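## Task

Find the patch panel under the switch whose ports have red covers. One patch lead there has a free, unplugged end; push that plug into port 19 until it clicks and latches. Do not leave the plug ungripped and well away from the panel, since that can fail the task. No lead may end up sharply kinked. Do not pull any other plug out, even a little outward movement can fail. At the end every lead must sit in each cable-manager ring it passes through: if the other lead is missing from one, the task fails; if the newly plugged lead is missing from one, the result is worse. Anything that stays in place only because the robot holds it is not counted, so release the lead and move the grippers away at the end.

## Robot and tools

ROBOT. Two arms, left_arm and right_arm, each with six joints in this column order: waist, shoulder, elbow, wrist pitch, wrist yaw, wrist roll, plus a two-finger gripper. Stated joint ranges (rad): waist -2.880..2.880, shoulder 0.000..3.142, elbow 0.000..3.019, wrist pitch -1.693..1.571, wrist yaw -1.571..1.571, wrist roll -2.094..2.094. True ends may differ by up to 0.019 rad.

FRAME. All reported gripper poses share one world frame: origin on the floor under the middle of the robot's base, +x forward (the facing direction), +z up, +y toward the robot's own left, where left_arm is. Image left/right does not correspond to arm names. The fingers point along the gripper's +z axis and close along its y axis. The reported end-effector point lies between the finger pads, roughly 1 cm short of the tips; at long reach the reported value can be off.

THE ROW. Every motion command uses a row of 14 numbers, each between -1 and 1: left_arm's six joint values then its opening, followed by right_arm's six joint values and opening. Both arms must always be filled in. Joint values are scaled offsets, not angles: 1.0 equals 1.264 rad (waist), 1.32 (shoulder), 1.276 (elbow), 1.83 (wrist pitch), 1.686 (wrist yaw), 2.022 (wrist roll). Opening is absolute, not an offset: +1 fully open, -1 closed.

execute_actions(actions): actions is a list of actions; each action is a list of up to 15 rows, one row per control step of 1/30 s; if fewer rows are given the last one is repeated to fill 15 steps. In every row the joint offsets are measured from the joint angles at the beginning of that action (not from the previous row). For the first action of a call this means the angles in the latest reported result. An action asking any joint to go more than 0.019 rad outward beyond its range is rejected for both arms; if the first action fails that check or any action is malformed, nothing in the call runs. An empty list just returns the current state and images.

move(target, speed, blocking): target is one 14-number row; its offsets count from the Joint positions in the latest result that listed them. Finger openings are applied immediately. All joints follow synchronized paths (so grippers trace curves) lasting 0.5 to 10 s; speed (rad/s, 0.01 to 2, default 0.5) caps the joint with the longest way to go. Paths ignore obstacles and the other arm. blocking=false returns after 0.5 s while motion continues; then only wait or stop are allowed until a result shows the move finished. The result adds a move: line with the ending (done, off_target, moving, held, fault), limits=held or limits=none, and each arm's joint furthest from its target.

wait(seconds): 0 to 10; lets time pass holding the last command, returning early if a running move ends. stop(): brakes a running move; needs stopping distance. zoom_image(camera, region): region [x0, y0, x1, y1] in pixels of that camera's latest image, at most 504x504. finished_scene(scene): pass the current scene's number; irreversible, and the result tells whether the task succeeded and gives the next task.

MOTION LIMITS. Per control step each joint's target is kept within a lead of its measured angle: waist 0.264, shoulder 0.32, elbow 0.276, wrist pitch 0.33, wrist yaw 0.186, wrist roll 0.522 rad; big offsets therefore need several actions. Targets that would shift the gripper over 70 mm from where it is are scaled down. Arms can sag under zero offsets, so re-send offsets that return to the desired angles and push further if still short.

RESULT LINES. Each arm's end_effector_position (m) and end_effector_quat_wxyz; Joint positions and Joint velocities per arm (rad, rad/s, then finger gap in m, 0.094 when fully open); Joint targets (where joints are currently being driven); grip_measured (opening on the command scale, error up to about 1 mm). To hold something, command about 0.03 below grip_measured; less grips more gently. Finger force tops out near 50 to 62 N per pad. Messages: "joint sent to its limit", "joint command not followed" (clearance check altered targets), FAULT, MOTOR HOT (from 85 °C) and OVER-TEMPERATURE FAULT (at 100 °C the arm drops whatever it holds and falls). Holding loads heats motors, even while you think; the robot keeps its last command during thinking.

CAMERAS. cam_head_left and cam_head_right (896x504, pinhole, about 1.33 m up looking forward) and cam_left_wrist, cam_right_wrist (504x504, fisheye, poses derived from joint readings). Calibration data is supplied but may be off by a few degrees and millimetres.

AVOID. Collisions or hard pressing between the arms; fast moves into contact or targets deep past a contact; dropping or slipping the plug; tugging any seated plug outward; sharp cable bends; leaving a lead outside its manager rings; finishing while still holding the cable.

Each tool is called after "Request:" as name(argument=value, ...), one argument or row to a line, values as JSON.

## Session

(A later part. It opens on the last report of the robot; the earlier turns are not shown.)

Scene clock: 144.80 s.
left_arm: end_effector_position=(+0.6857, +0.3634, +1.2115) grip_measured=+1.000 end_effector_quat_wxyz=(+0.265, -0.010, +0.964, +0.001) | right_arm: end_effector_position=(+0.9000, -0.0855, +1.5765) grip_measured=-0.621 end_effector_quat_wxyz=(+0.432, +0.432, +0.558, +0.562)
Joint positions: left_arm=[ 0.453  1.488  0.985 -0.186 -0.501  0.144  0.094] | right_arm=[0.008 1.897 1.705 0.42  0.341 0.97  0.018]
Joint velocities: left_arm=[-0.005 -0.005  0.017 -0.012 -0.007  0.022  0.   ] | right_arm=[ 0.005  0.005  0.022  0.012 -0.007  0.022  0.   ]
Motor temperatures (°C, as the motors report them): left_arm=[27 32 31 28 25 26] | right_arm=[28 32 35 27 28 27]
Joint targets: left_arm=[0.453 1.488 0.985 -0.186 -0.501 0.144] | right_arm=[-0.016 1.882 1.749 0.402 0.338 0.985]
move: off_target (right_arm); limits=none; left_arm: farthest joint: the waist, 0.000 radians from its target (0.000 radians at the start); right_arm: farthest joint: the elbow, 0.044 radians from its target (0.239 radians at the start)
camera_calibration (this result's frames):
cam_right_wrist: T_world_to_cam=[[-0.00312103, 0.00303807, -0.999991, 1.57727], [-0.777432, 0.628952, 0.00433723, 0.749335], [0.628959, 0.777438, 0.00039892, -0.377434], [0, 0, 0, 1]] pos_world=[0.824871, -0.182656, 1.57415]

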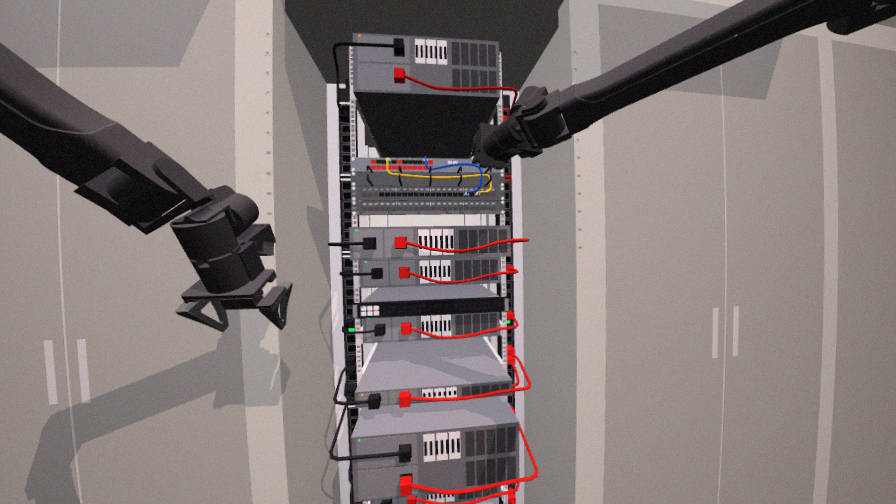

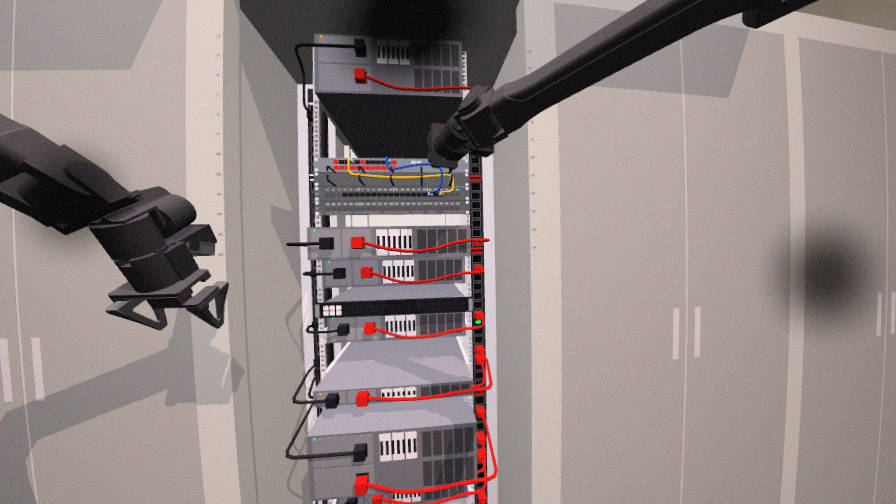

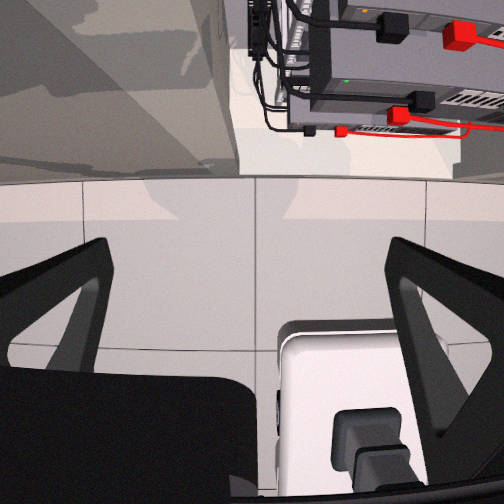

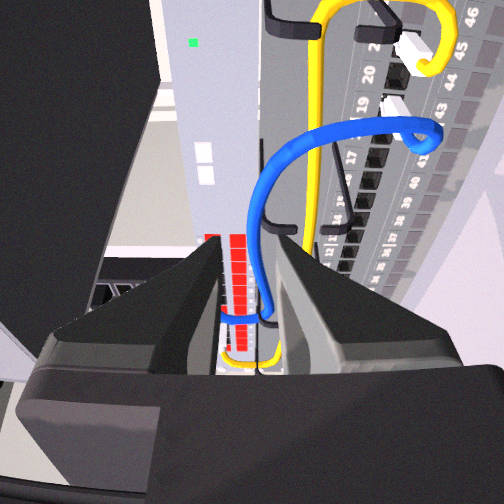

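Request:
move(
  target=[0,0,0,0,0,0,1,-0.04,0.102,0.1685,-0.0475,-0.018,0.01,-0.62],
  speed=0.2,
)

Scene clock: 147.00 s.
left_arm: end_effector_position=(+0.6857, +0.3634, +1.2115) grip_measured=+1.000 end_effector_quat_wxyz=(+0.265, -0.010, +0.964, +0.001) | right_arm: end_effector_position=(+0.9406, -0.0753, +1.5676) grip_measured=-0.621 end_effector_quat_wxyz=(+0.432, +0.431, +0.560, +0.561)
Joint positions: left_arm=[ 0.453  1.488  0.985 -0.186 -0.501  0.144  0.094] | right_arm=[-0.02   2.002  1.874  0.35   0.314  0.975  0.018]
Joint velocities: left_arm=[-0.015 -0.005 -0.007  0.002 -0.037 -0.007  0.   ] | right_arm=[-0.005 -0.005 -0.012 -0.012 -0.051  0.037  0.   ]
Motor temperatures (°C, as the motors report them): left_arm=[27 32 31 28 25 26] | right_arm=[28 32 35 27 28 27]
Joint targets: left_arm=[0.453 1.488 0.985 -0.186 -0.501 0.144] | right_arm=[-0.043 2.031 1.920 0.333 0.311 0.990]
move: off_target (right_arm); limits=none; left_arm: farthest joint: the waist, 0.000 radians from its target (0.000 radians at the start); right_arm: farthest joint: the elbow, 0.046 radians from its target (0.215 radians at the start)
camera_calibration (this result's frames):
cam_right_wrist: T_world_to_cam=[[-0.00533127, -0.000145666, -0.999986, 1.57028], [-0.778923, 0.627106, 0.00406136, 0.776252], [0.627096, 0.778934, -0.00345673, -0.402983], [0, 0, 0, 1]] pos_world=[0.865722, -0.172666, 1.56571]

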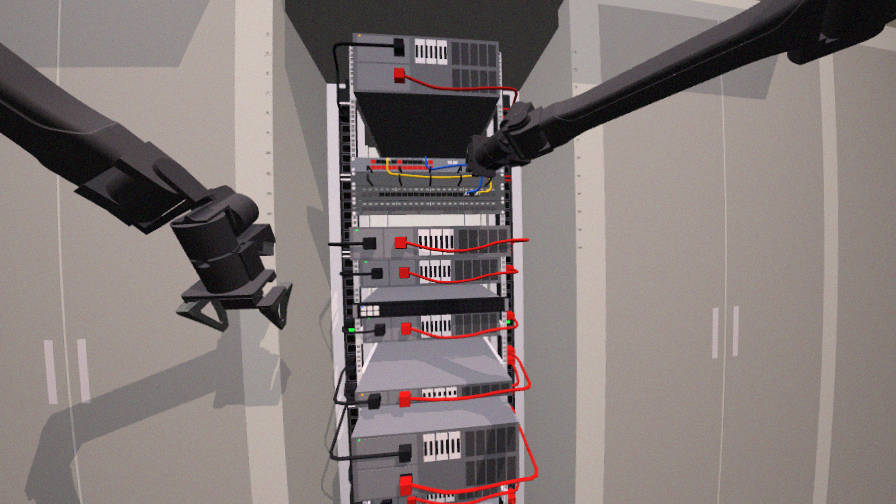

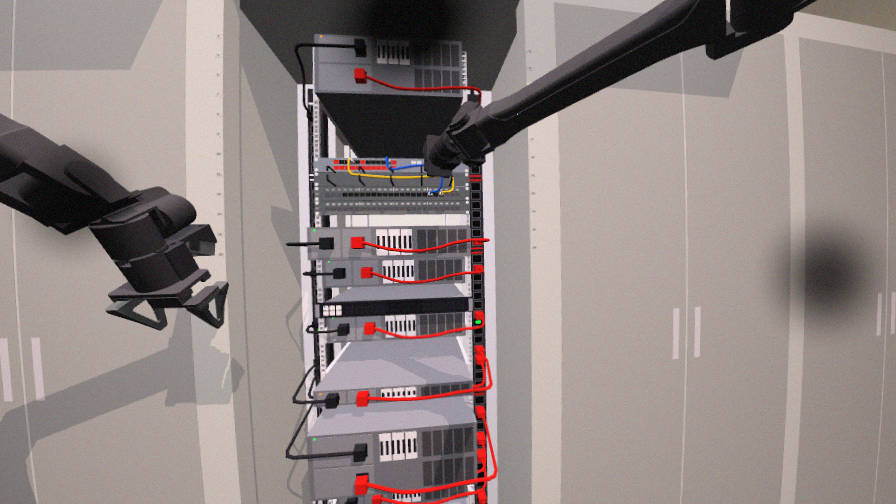

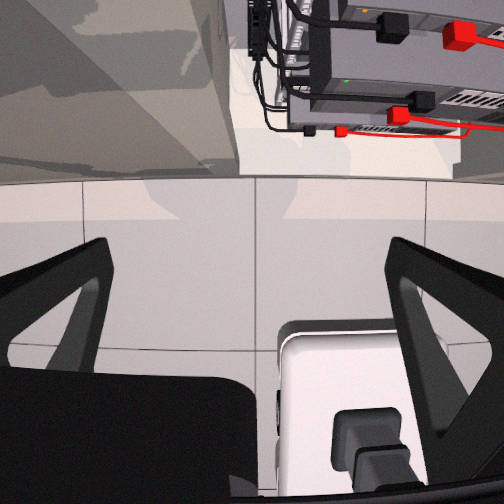

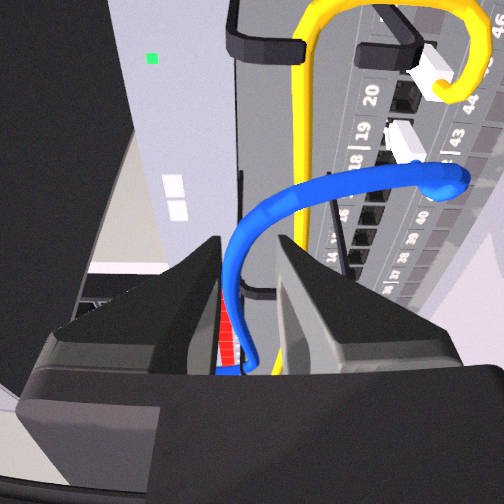

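Request:
move(
  target=[0,0,0,0,0,0,1,-0.01,0.01,0.043,-0.005,0,0.007,-0.62],
  speed=0.1,
)

Request:
execute_actions(
  actions=[
    [[0,0,0,0,0,0,1,0,0,0.03,0,0,0,-0.9]],
  ],
)

Scene clock: 148.30 s.
left_arm: end_effector_position=(+0.6857, +0.3634, +1.2115) grip_measured=+1.000 end_effector_quat_wxyz=(+0.265, -0.010, +0.964, +0.001) | right_arm: end_effector_position=(+0.9427, -0.0781, +1.5731) grip_measured=-0.621 end_effector_quat_wxyz=(+0.434, +0.432, +0.555, +0.563)
Joint positions: left_arm=[ 0.453  1.488  0.985 -0.186 -0.501  0.144  0.094] | right_arm=[-0.02   2.002  1.884  0.35   0.314  0.976  0.018]
Joint velocities: left_arm=[ 0.005 -0.005 -0.002 -0.017 -0.007 -0.037  0.   ] | right_arm=[ 0.005  0.015 -0.002 -0.017 -0.037  0.081  0.   ]
Motor temperatures (°C, as the motors report them): left_arm=[27 32 31 28 25 26] | right_arm=[28 32 35 27 28 27]
Joint targets: left_arm=[0.453 1.488 0.985 -0.186 -0.501 0.144] | right_arm=[-0.033 2.016 1.929 0.341 0.314 0.990]
move: off_target (right_arm); limits=none; left_arm: farthest joint: the waist, 0.000 radians from its target (0.000 radians at the start); right_arm: farthest joint: the elbow, 0.044 radians from its target (0.055 radians at the start)
camera_calibration (this result's frames):
cam_right_wrist: T_world_to_cam=[[0.00186699, 0.00558688, -0.999983, 1.56947], [-0.775363, 0.631513, 0.00208063, 0.779698], [0.631513, 0.775345, 0.00551089, -0.42064], [0, 0, 0, 1]] pos_world=[0.867259, -0.175016, 1.57014]

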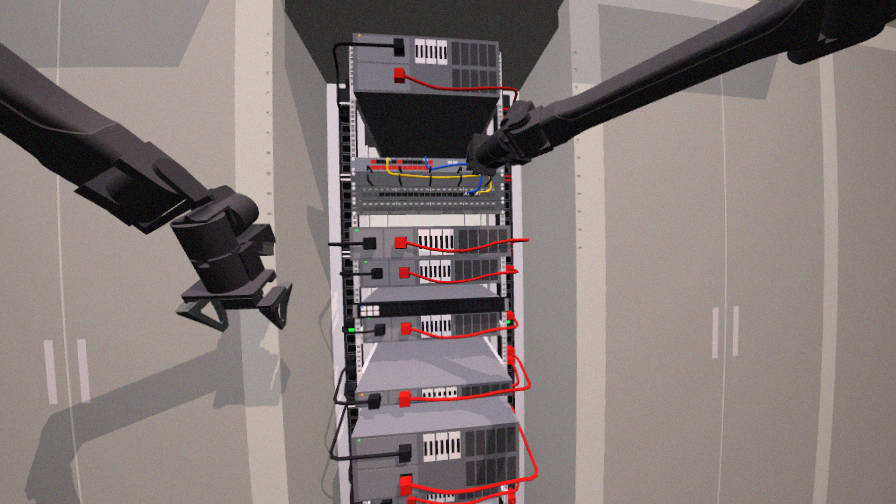

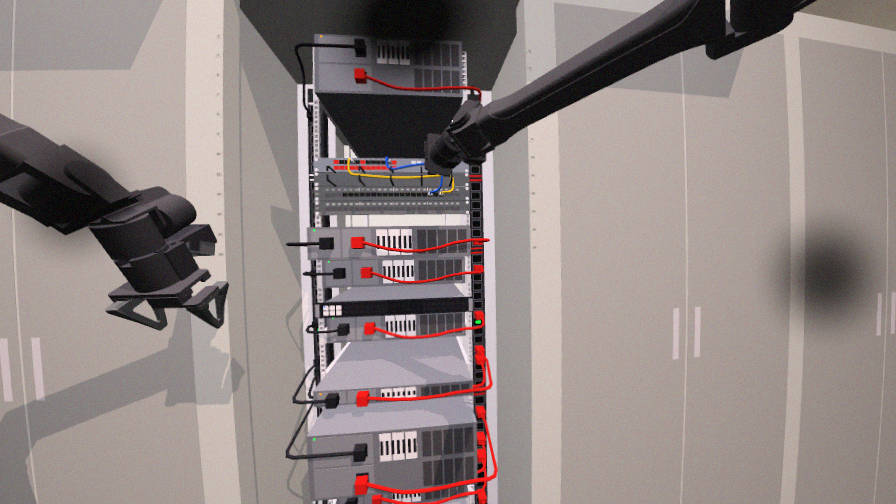

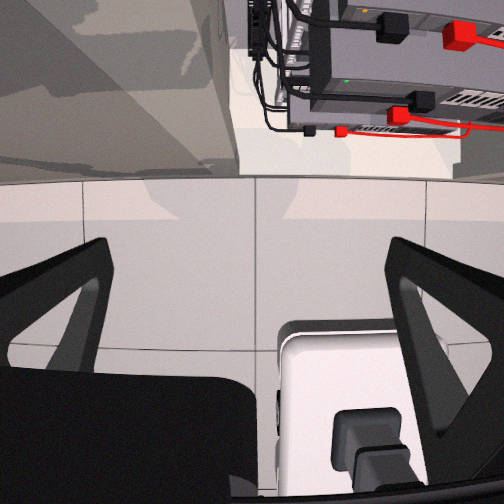

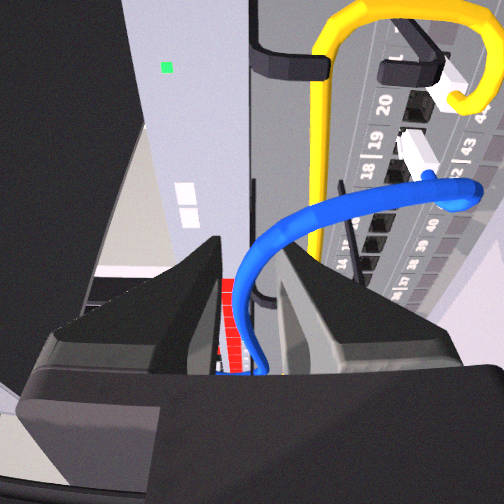

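Scene clock: 148.80 s.
left_arm: end_effector_position=(+0.6857, +0.3634, +1.2115) grip_measured=+1.000 end_effector_quat_wxyz=(+0.265, -0.010, +0.964, +0.001) | right_arm: end_effector_position=(+0.9427, -0.0781, +1.5731) grip_measured=-0.890 end_effector_quat_wxyz=(+0.434, +0.432, +0.555, +0.563)
Joint positions: left_arm=[ 0.453  1.488  0.985 -0.186 -0.501  0.144  0.094] | right_arm=[-0.02   2.002  1.884  0.35   0.314  0.976  0.005]
Joint velocities: left_arm=[-0.005 -0.005 -0.012 -0.012  0.037  0.066  0.   ] | right_arm=[-0.005 -0.015 -0.002 -0.007  0.022  0.007 -0.001]
Motor temperatures (°C, as the motors report them): left_arm=[27 32 31 28 25 26] | right_arm=[28 32 35 27 28 27]
Joint targets: left_arm=[0.453 1.488 0.985 -0.186 -0.501 0.144] | right_arm=[-0.020 2.002 1.923 0.350 0.314 0.976]
camera_calibration (this result's frames):
cam_right_wrist: T_world_to_cam=[[0.00186699, 0.00558688, -0.999983, 1.56947], [-0.775363, 0.631513, 0.00208063, 0.779698], [0.631513, 0.775345, 0.00551089, -0.42064], [0, 0, 0, 1]] pos_world=[0.867259, -0.175016, 1.57014]

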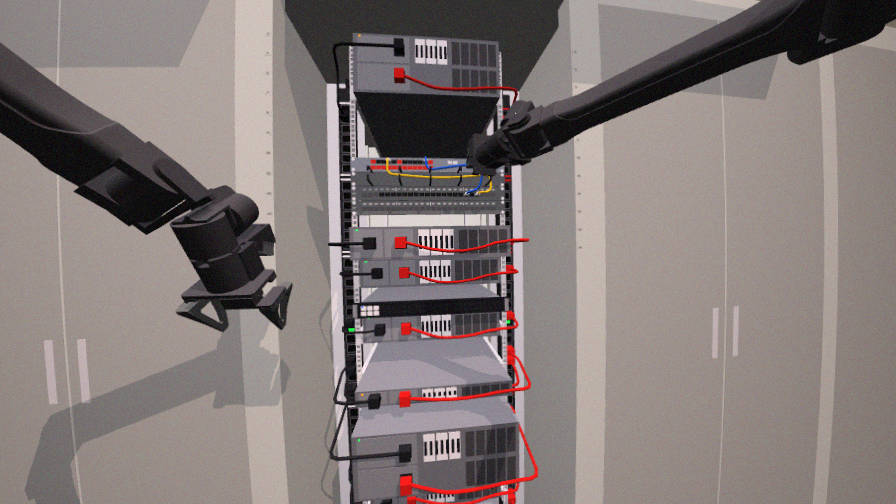

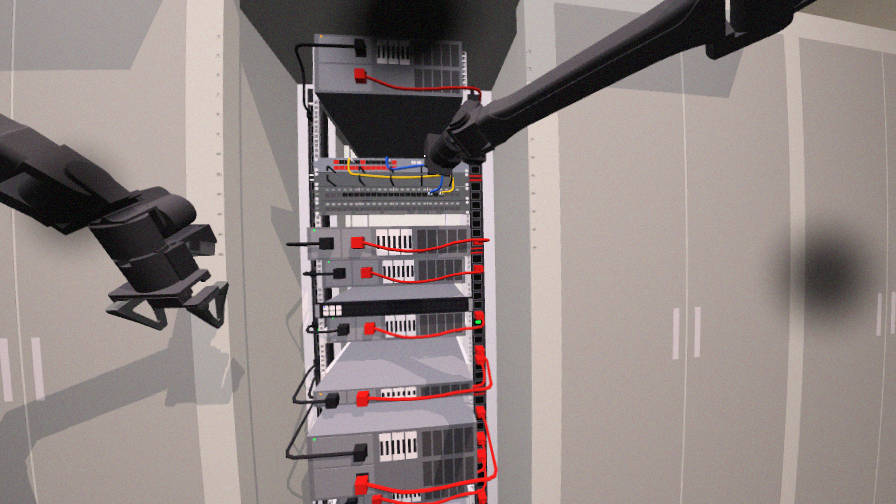

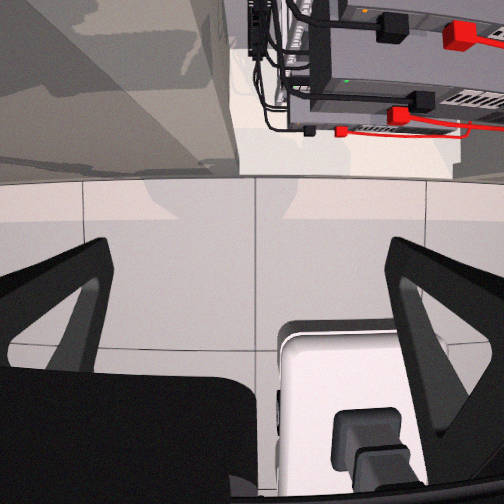

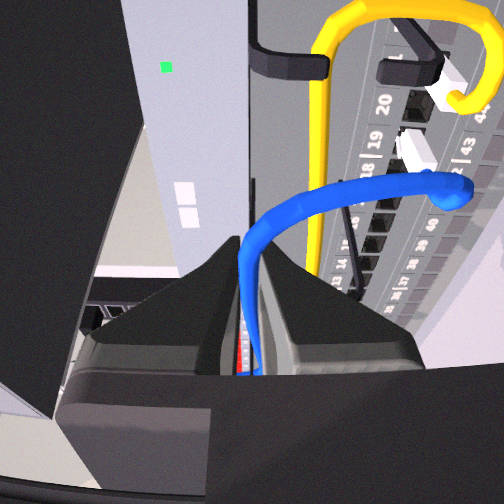

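Request:
move(
  target=[0,0,0,0,0,0,1,0.029,-0.042,-0.058,0.033,0.012,0,-0.915],
  speed=0.1,
)

Scene clock: 150.30 s.
left_arm: end_effector_position=(+0.6857, +0.3634, +1.2115) grip_measured=+1.000 end_effector_quat_wxyz=(+0.265, -0.010, +0.964, +0.001) | right_arm: end_effector_position=(+0.9238, -0.0728, +1.5688) grip_measured=-0.899 end_effector_quat_wxyz=(+0.430, +0.432, +0.559, +0.562)
Joint positions: left_arm=[ 0.453  1.488  0.985 -0.186 -0.501  0.144  0.094] | right_arm=[-0.004  1.971  1.81   0.383  0.33   0.976  0.005]
Joint velocities: left_arm=[-0.005 -0.005  0.017  0.012  0.037  0.007  0.   ] | right_arm=[-0.015 -0.005  0.012  0.007  0.051 -0.022  0.001]
Motor temperatures (°C, as the motors report them): left_arm=[27 32 31 28 25 26] | right_arm=[28 32 35 27 28 27]
Joint targets: left_arm=[0.453 1.488 0.985 -0.186 -0.501 0.144] | right_arm=[0.016 1.947 1.810 0.411 0.334 0.976]
move: off_target (right_arm); limits=none; left_arm: farthest joint: the waist, 0.000 radians from its target (0.000 radians at the start); right_arm: farthest joint: the wrist pitch, 0.027 radians from its target (0.060 radians at the start)
camera_calibration (this result's frames):
cam_right_wrist: T_world_to_cam=[[-0.0075462, 0.00325009, -0.999966, 1.5736], [-0.778581, 0.627494, 0.00791501, 0.755266], [0.627498, 0.778615, -0.00220474, -0.396727], [0, 0, 0, 1]] pos_world=[0.848857, -0.170142, 1.5667]

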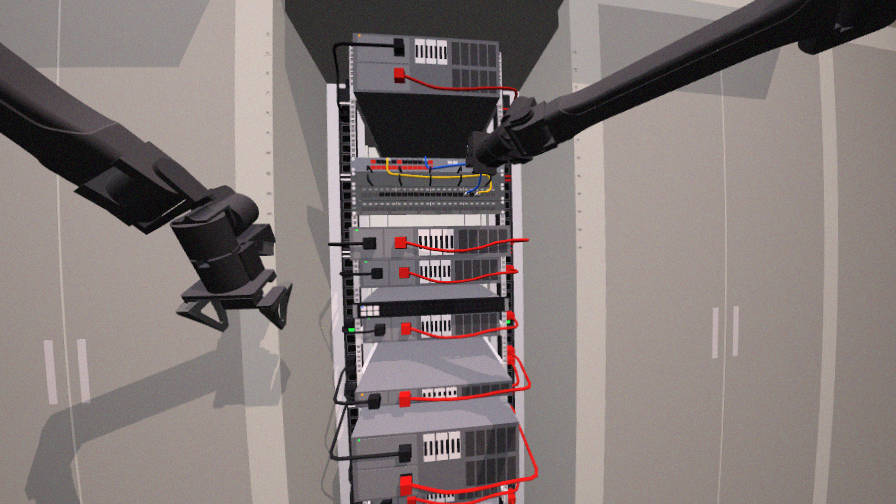

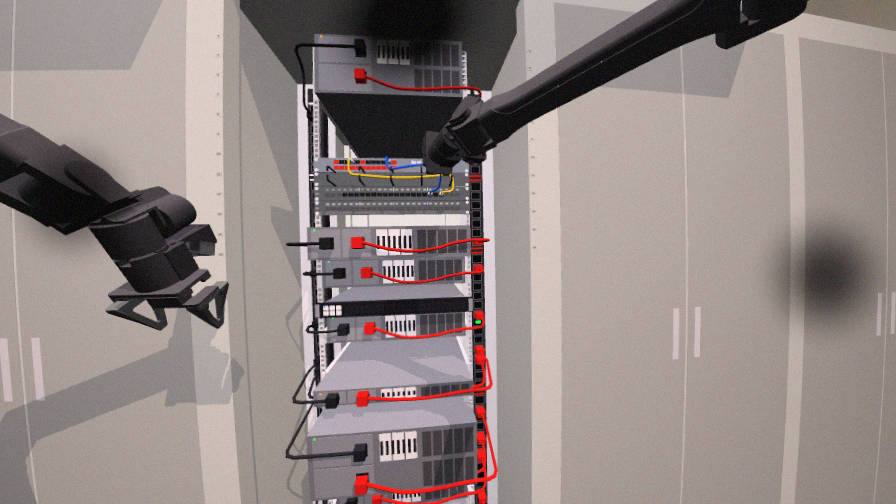

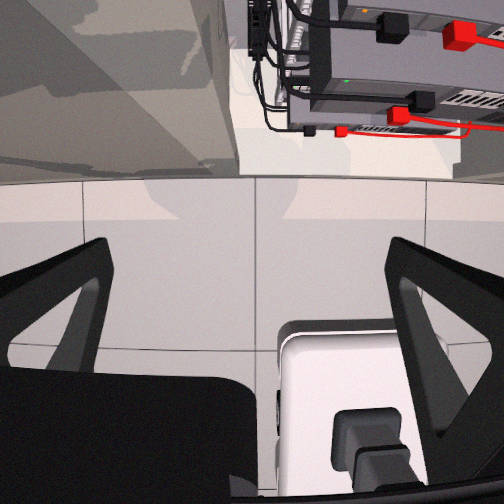

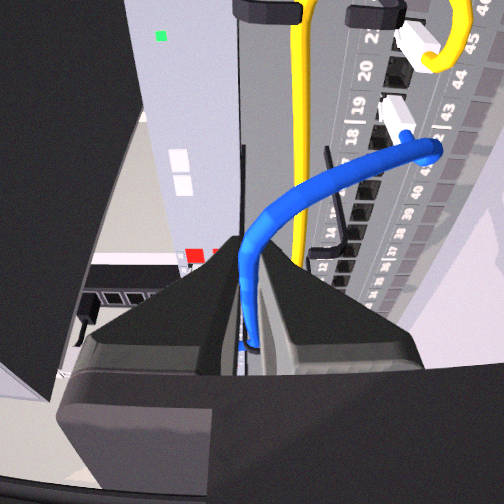

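Request:
move(
  target=[0,0,0,0,0,0,1,-0.032,-0.005,-0.0275,0.033,-0.0125,0,-0.915],
  speed=0.1,
)

Request:
zoom_image(
  camera="cam_head_left",
  region=[350,130,530,220],
)

Scene clock: 151.70 s.
left_arm: end_effector_position=(+0.6857, +0.3634, +1.2115) grip_measured=+1.000 end_effector_quat_wxyz=(+0.265, -0.010, +0.964, +0.001) | right_arm: end_effector_position=(+0.9235, -0.0761, +1.5551) grip_measured=-0.899 end_effector_quat_wxyz=(+0.432, +0.430, +0.557, +0.564)
Joint positions: left_arm=[ 0.453  1.488  0.985 -0.186 -0.501  0.144  0.094] | right_arm=[-0.019  1.971  1.778  0.421  0.309  0.976  0.005]
Joint velocities: left_arm=[-0.005 -0.024 -0.027 -0.022 -0.037 -0.007  0.   ] | right_arm=[-0.015 -0.005 -0.007  0.002  0.022 -0.022 -0.   ]
Motor temperatures (°C, as the motors report them): left_arm=[27 32 31 28 25 26] | right_arm=[28 32 35 27 28 27]
Joint targets: left_arm=[0.453 1.488 0.985 -0.186 -0.501 0.144] | right_arm=[-0.045 1.964 1.774 0.443 0.309 0.976]
move: off_target (right_arm); limits=none; left_arm: farthest joint: the waist, 0.000 radians from its target (0.000 radians at the start); right_arm: farthest joint: the waist, 0.025 radians from its target (0.040 radians at the start)
camera_calibration (this result's frames):
cam_right_wrist: T_world_to_cam=[[0.00159542, 0.00430728, -0.999989, 1.55163], [-0.779356, 0.626579, 0.00145547, 0.76792], [0.626579, 0.779346, 0.00435656, -0.403264], [0, 0, 0, 1]] pos_world=[0.848684, -0.173564, 1.55226]

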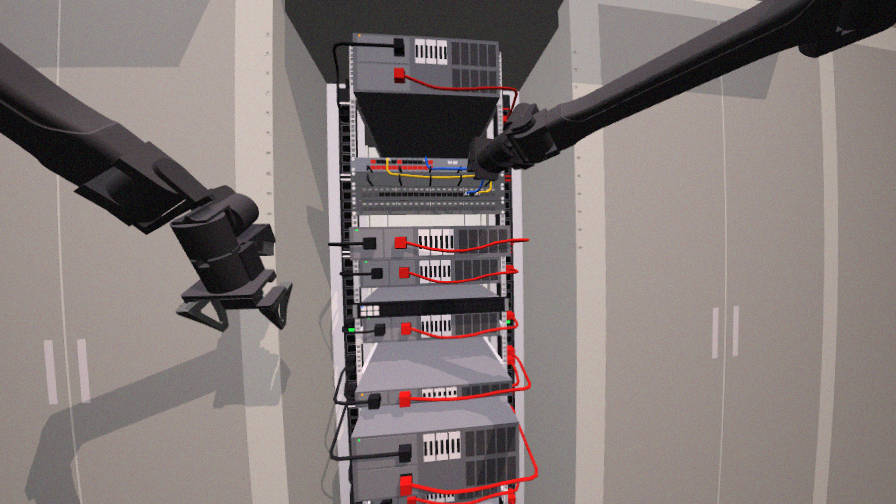

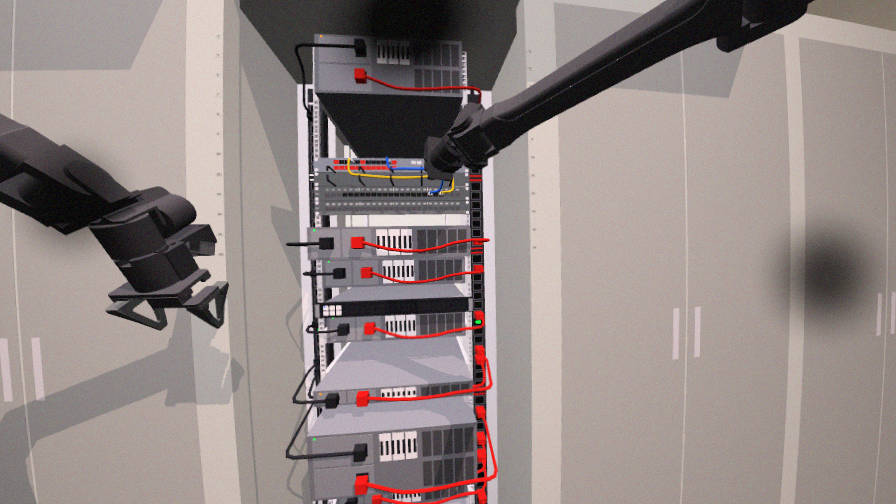

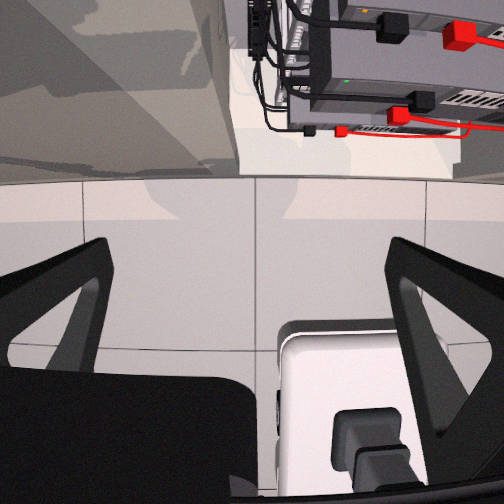

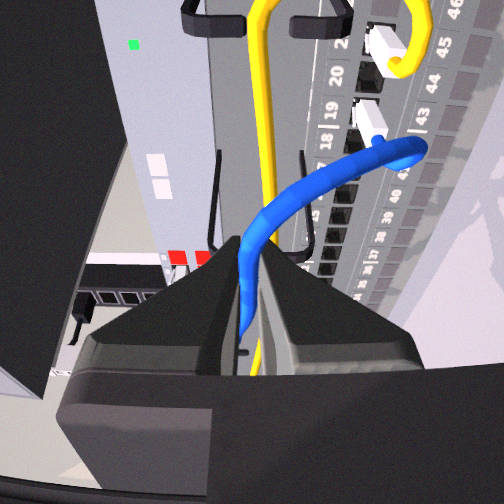

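Region (350, 130, 530, 220) of cam_head_left's 896x504 image, scaled by 2.800, with more detail than that image has.

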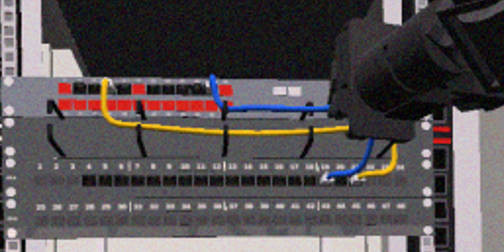

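Request:
move(
  target=[0,0,0,0,0,0,1,-0.015,-0.005,-0.0105,0.005,0,0,-0.915],
  speed=0.1,
)

Scene clock: 153.93 s.
left_arm: end_effector_position=(+0.6857, +0.3634, +1.2115) grip_measured=+1.000 end_effector_quat_wxyz=(+0.265, -0.010, +0.964, +0.001) | right_arm: end_effector_position=(+0.9217, -0.0741, +1.5508) grip_measured=-0.899 end_effector_quat_wxyz=(+0.430, +0.429, +0.560, +0.563)
Joint positions: left_arm=[ 0.453  1.488  0.985 -0.186 -0.501  0.144  0.094] | right_arm=[-0.019  1.971  1.77   0.421  0.309  0.976  0.005]
Joint velocities: left_arm=[-0.015 -0.005  0.007 -0.002 -0.007 -0.037  0.   ] | right_arm=[ 0.015  0.015  0.007  0.002  0.022 -0.037  0.001]
Motor temperatures (°C, as the motors report them): left_arm=[27 32 31 28 25 26] | right_arm=[28 32 35 27 28 27]
Joint targets: left_arm=[0.453 1.488 0.985 -0.186 -0.501 0.144] | right_arm=[-0.038 1.964 1.765 0.430 0.309 0.976]
move: done; limits=none; left_arm: farthest joint: the waist, 0.000 radians from its target (0.000 radians at the start); right_arm: farthest joint: the waist, 0.019 radians from its target (0.019 radians at the start)
camera_calibration (this result's frames):
cam_right_wrist: T_world_to_cam=[[-0.00392338, 0.000143538, -0.999992, 1.55214], [-0.782336, 0.622848, 0.00315883, 0.765025], [0.622844, 0.782343, -0.00233138, -0.389695], [0, 0, 0, 1]] pos_world=[0.847316, -0.171843, 1.54881]

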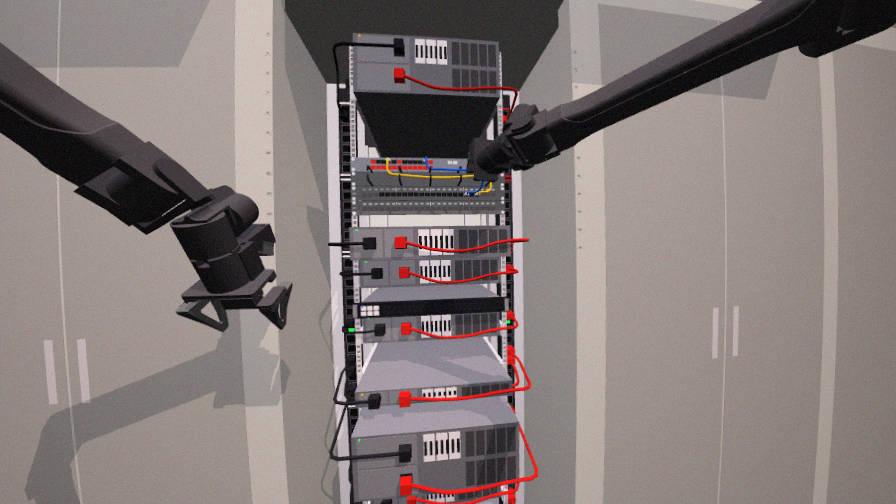

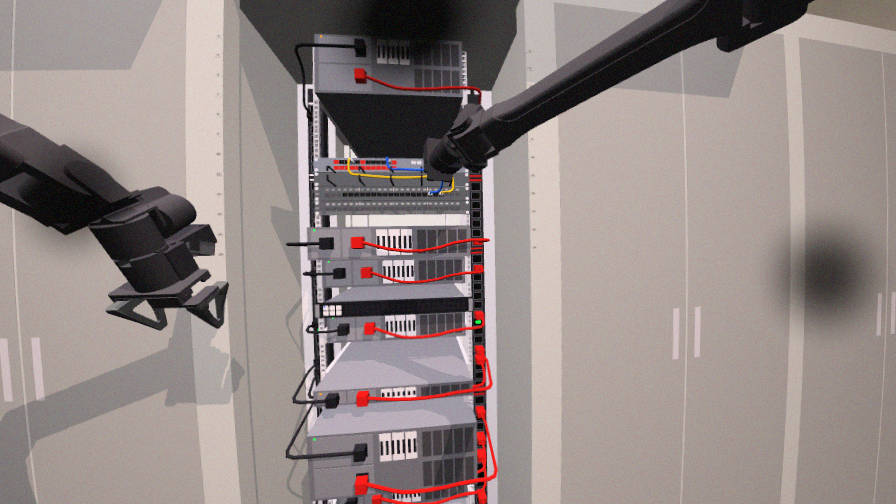

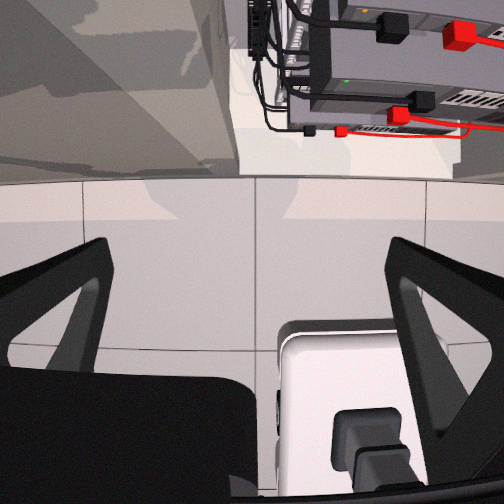

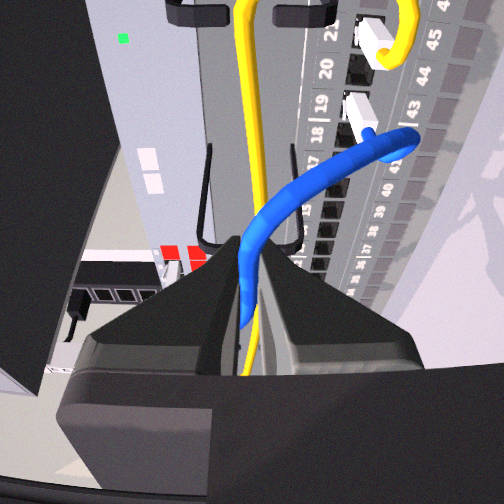

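Request:
execute_actions(
  actions=[
    [[0,0,0,0,0,0,1,-0.0182,0.022,0.0353,-0.0098,-0.0024,0,-0.915],[0,0,0,0,0,0,1,-0.0196,0.0239,0.0396,-0.0114,-0.0034,0,-0.915],[0,0,0,0,0,0,1,-0.0211,0.0259,0.044,-0.0131,-0.0045,0,-0.915],[0,0,0,0,0,0,1,-0.0225,0.0278,0.0483,-0.0147,-0.0055,0,-0.915],[0,0,0,0,0,0,1,-0.024,0.0297,0.0527,-0.0164,-0.0066,0,-0.915],[0,0,0,0,0,0,1,-0.0254,0.0316,0.057,-0.018,-0.0076,0,-0.915],[0,0,0,0,0,0,1,-0.0268,0.0336,0.0613,-0.0196,-0.0086,0,-0.915],[0,0,0,0,0,0,1,-0.0283,0.0355,0.0657,-0.0213,-0.0097,0,-0.915],[0,0,0,0,0,0,1,-0.0297,0.0374,0.07,-0.0229,-0.0107,0,-0.915]],
  ],
)

Request:
wait(
  seconds=0.3,
)

Scene clock: 155.53 s.
left_arm: end_effector_position=(+0.6857, +0.3634, +1.2115) grip_measured=+1.000 end_effector_quat_wxyz=(+0.265, -0.010, +0.964, +0.001) | right_arm: end_effector_position=(+0.9337, -0.0782, +1.5575) grip_measured=-0.899 end_effector_quat_wxyz=(+0.433, +0.426, +0.557, +0.567)
Joint positions: left_arm=[ 0.453  1.488  0.985 -0.186 -0.501  0.144  0.094] | right_arm=[-0.029  1.986  1.818  0.398  0.292  0.976  0.005]
Joint velocities: left_arm=[-0.015 -0.015 -0.017 -0.007 -0.007 -0.051  0.   ] | right_arm=[-0.054  0.005  0.002 -0.007  0.022  0.022 -0.   ]
Motor temperatures (°C, as the motors report them): left_arm=[27 32 31 28 25 26] | right_arm=[28 32 34 27 28 27]
Joint targets: left_arm=[0.453 1.488 0.985 -0.186 -0.501 0.144] | right_arm=[-0.057 2.020 1.859 0.379 0.291 0.976]
camera_calibration (this result's frames):
cam_right_wrist: T_world_to_cam=[[0.00796447, 0.0043053, -0.999959, 1.54806], [-0.782667, 0.622431, -0.00355392, 0.787748], [0.62239, 0.782663, 0.00832694, -0.410073], [0, 0, 0, 1]] pos_world=[0.85944, -0.176034, 1.55421]

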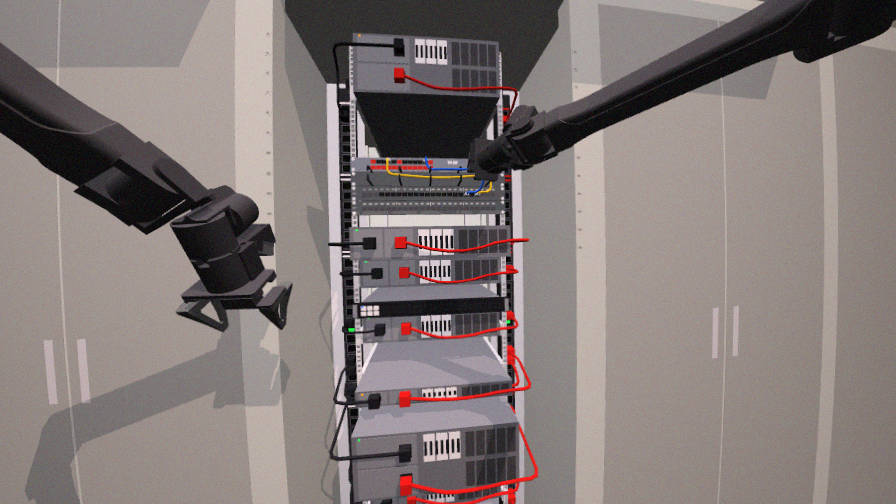

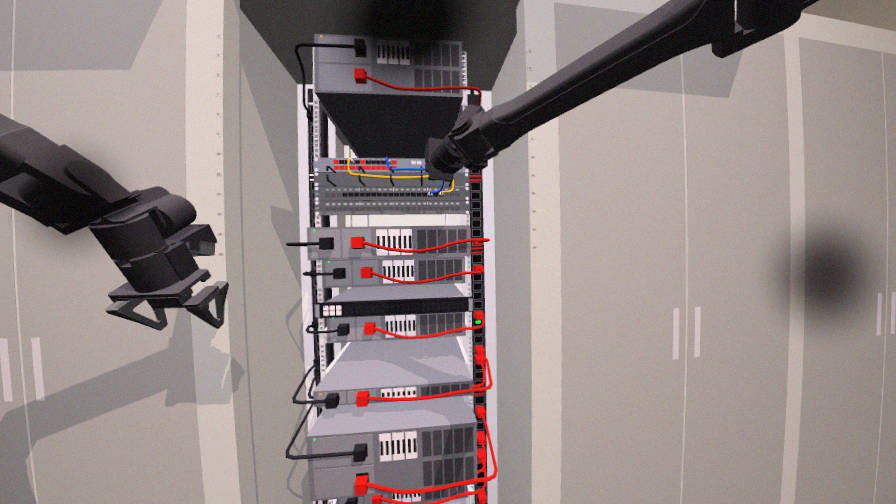

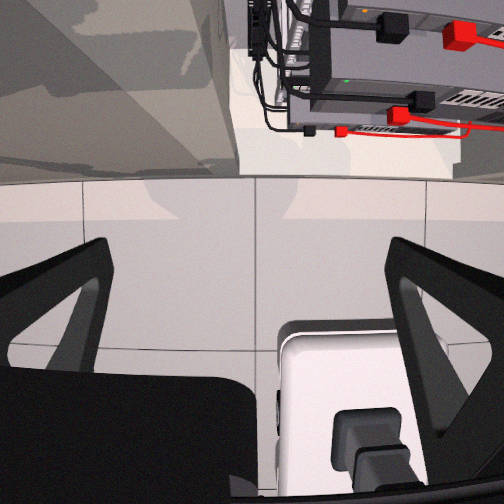

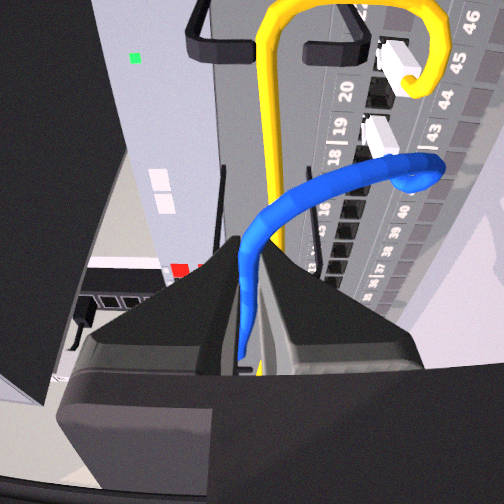

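Scene clock: 155.83 s.
left_arm: end_effector_position=(+0.6857, +0.3634, +1.2115) grip_measured=+1.000 end_effector_quat_wxyz=(+0.265, -0.010, +0.964, +0.001) | right_arm: end_effector_position=(+0.9338, -0.0781, +1.5571) grip_measured=-0.899 end_effector_quat_wxyz=(+0.432, +0.426, +0.557, +0.567)
Joint positions: left_arm=[ 0.453  1.488  0.985 -0.186 -0.501  0.144  0.094] | right_arm=[-0.029  1.987  1.818  0.398  0.292  0.976  0.005]
Joint velocities: left_arm=[-0.015  0.005  0.012 -0.022 -0.007 -0.007  0.   ] | right_arm=[-0.015 -0.005  0.002 -0.012 -0.037 -0.007  0.001]
Motor temperatures (°C, as the motors report them): left_arm=[27 32 31 28 25 26] | right_arm=[28 32 34 27 28 27]
Joint targets: left_arm=[0.453 1.488 0.985 -0.186 -0.501 0.144] | right_arm=[-0.057 2.020 1.859 0.379 0.291 0.976]
wait: 0.30 s; at rest by 0.17 s
camera_calibration (this result's frames):
cam_right_wrist: T_world_to_cam=[[0.00769265, 0.00391216, -0.999963, 1.54784], [-0.783113, 0.621869, -0.0035915, 0.788174], [0.621832, 0.783111, 0.00784749, -0.408922], [0, 0, 0, 1]] pos_world=[0.859604, -0.175965, 1.55382]

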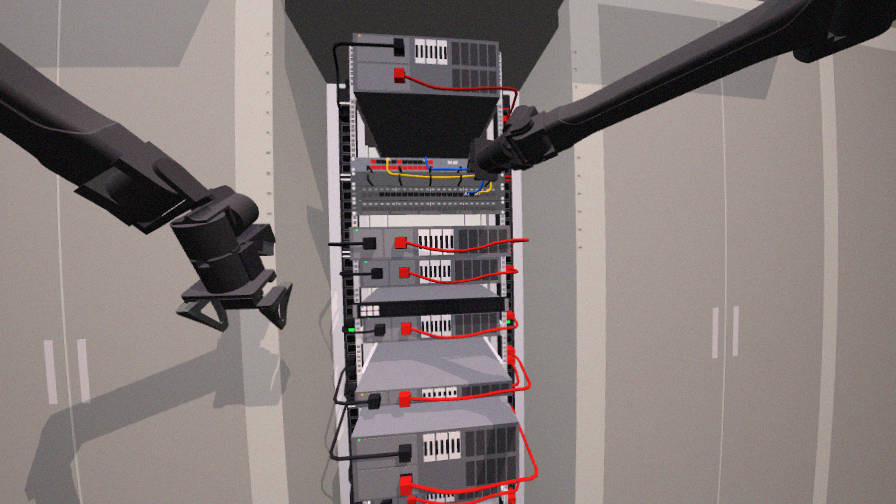

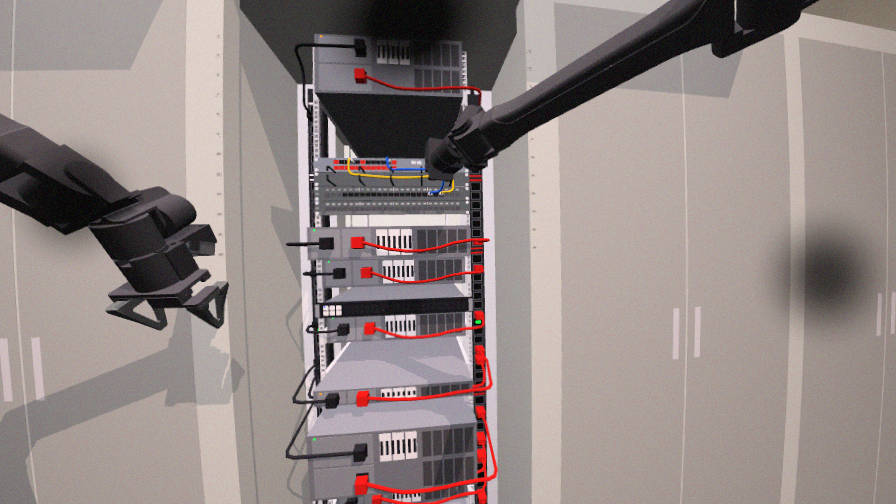

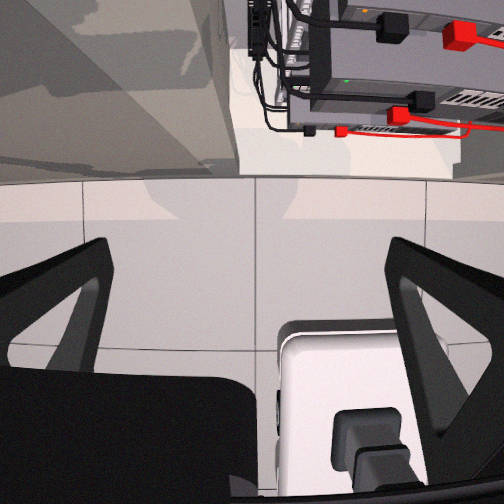

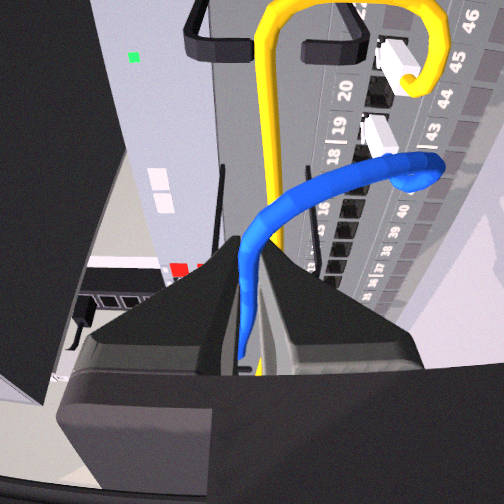

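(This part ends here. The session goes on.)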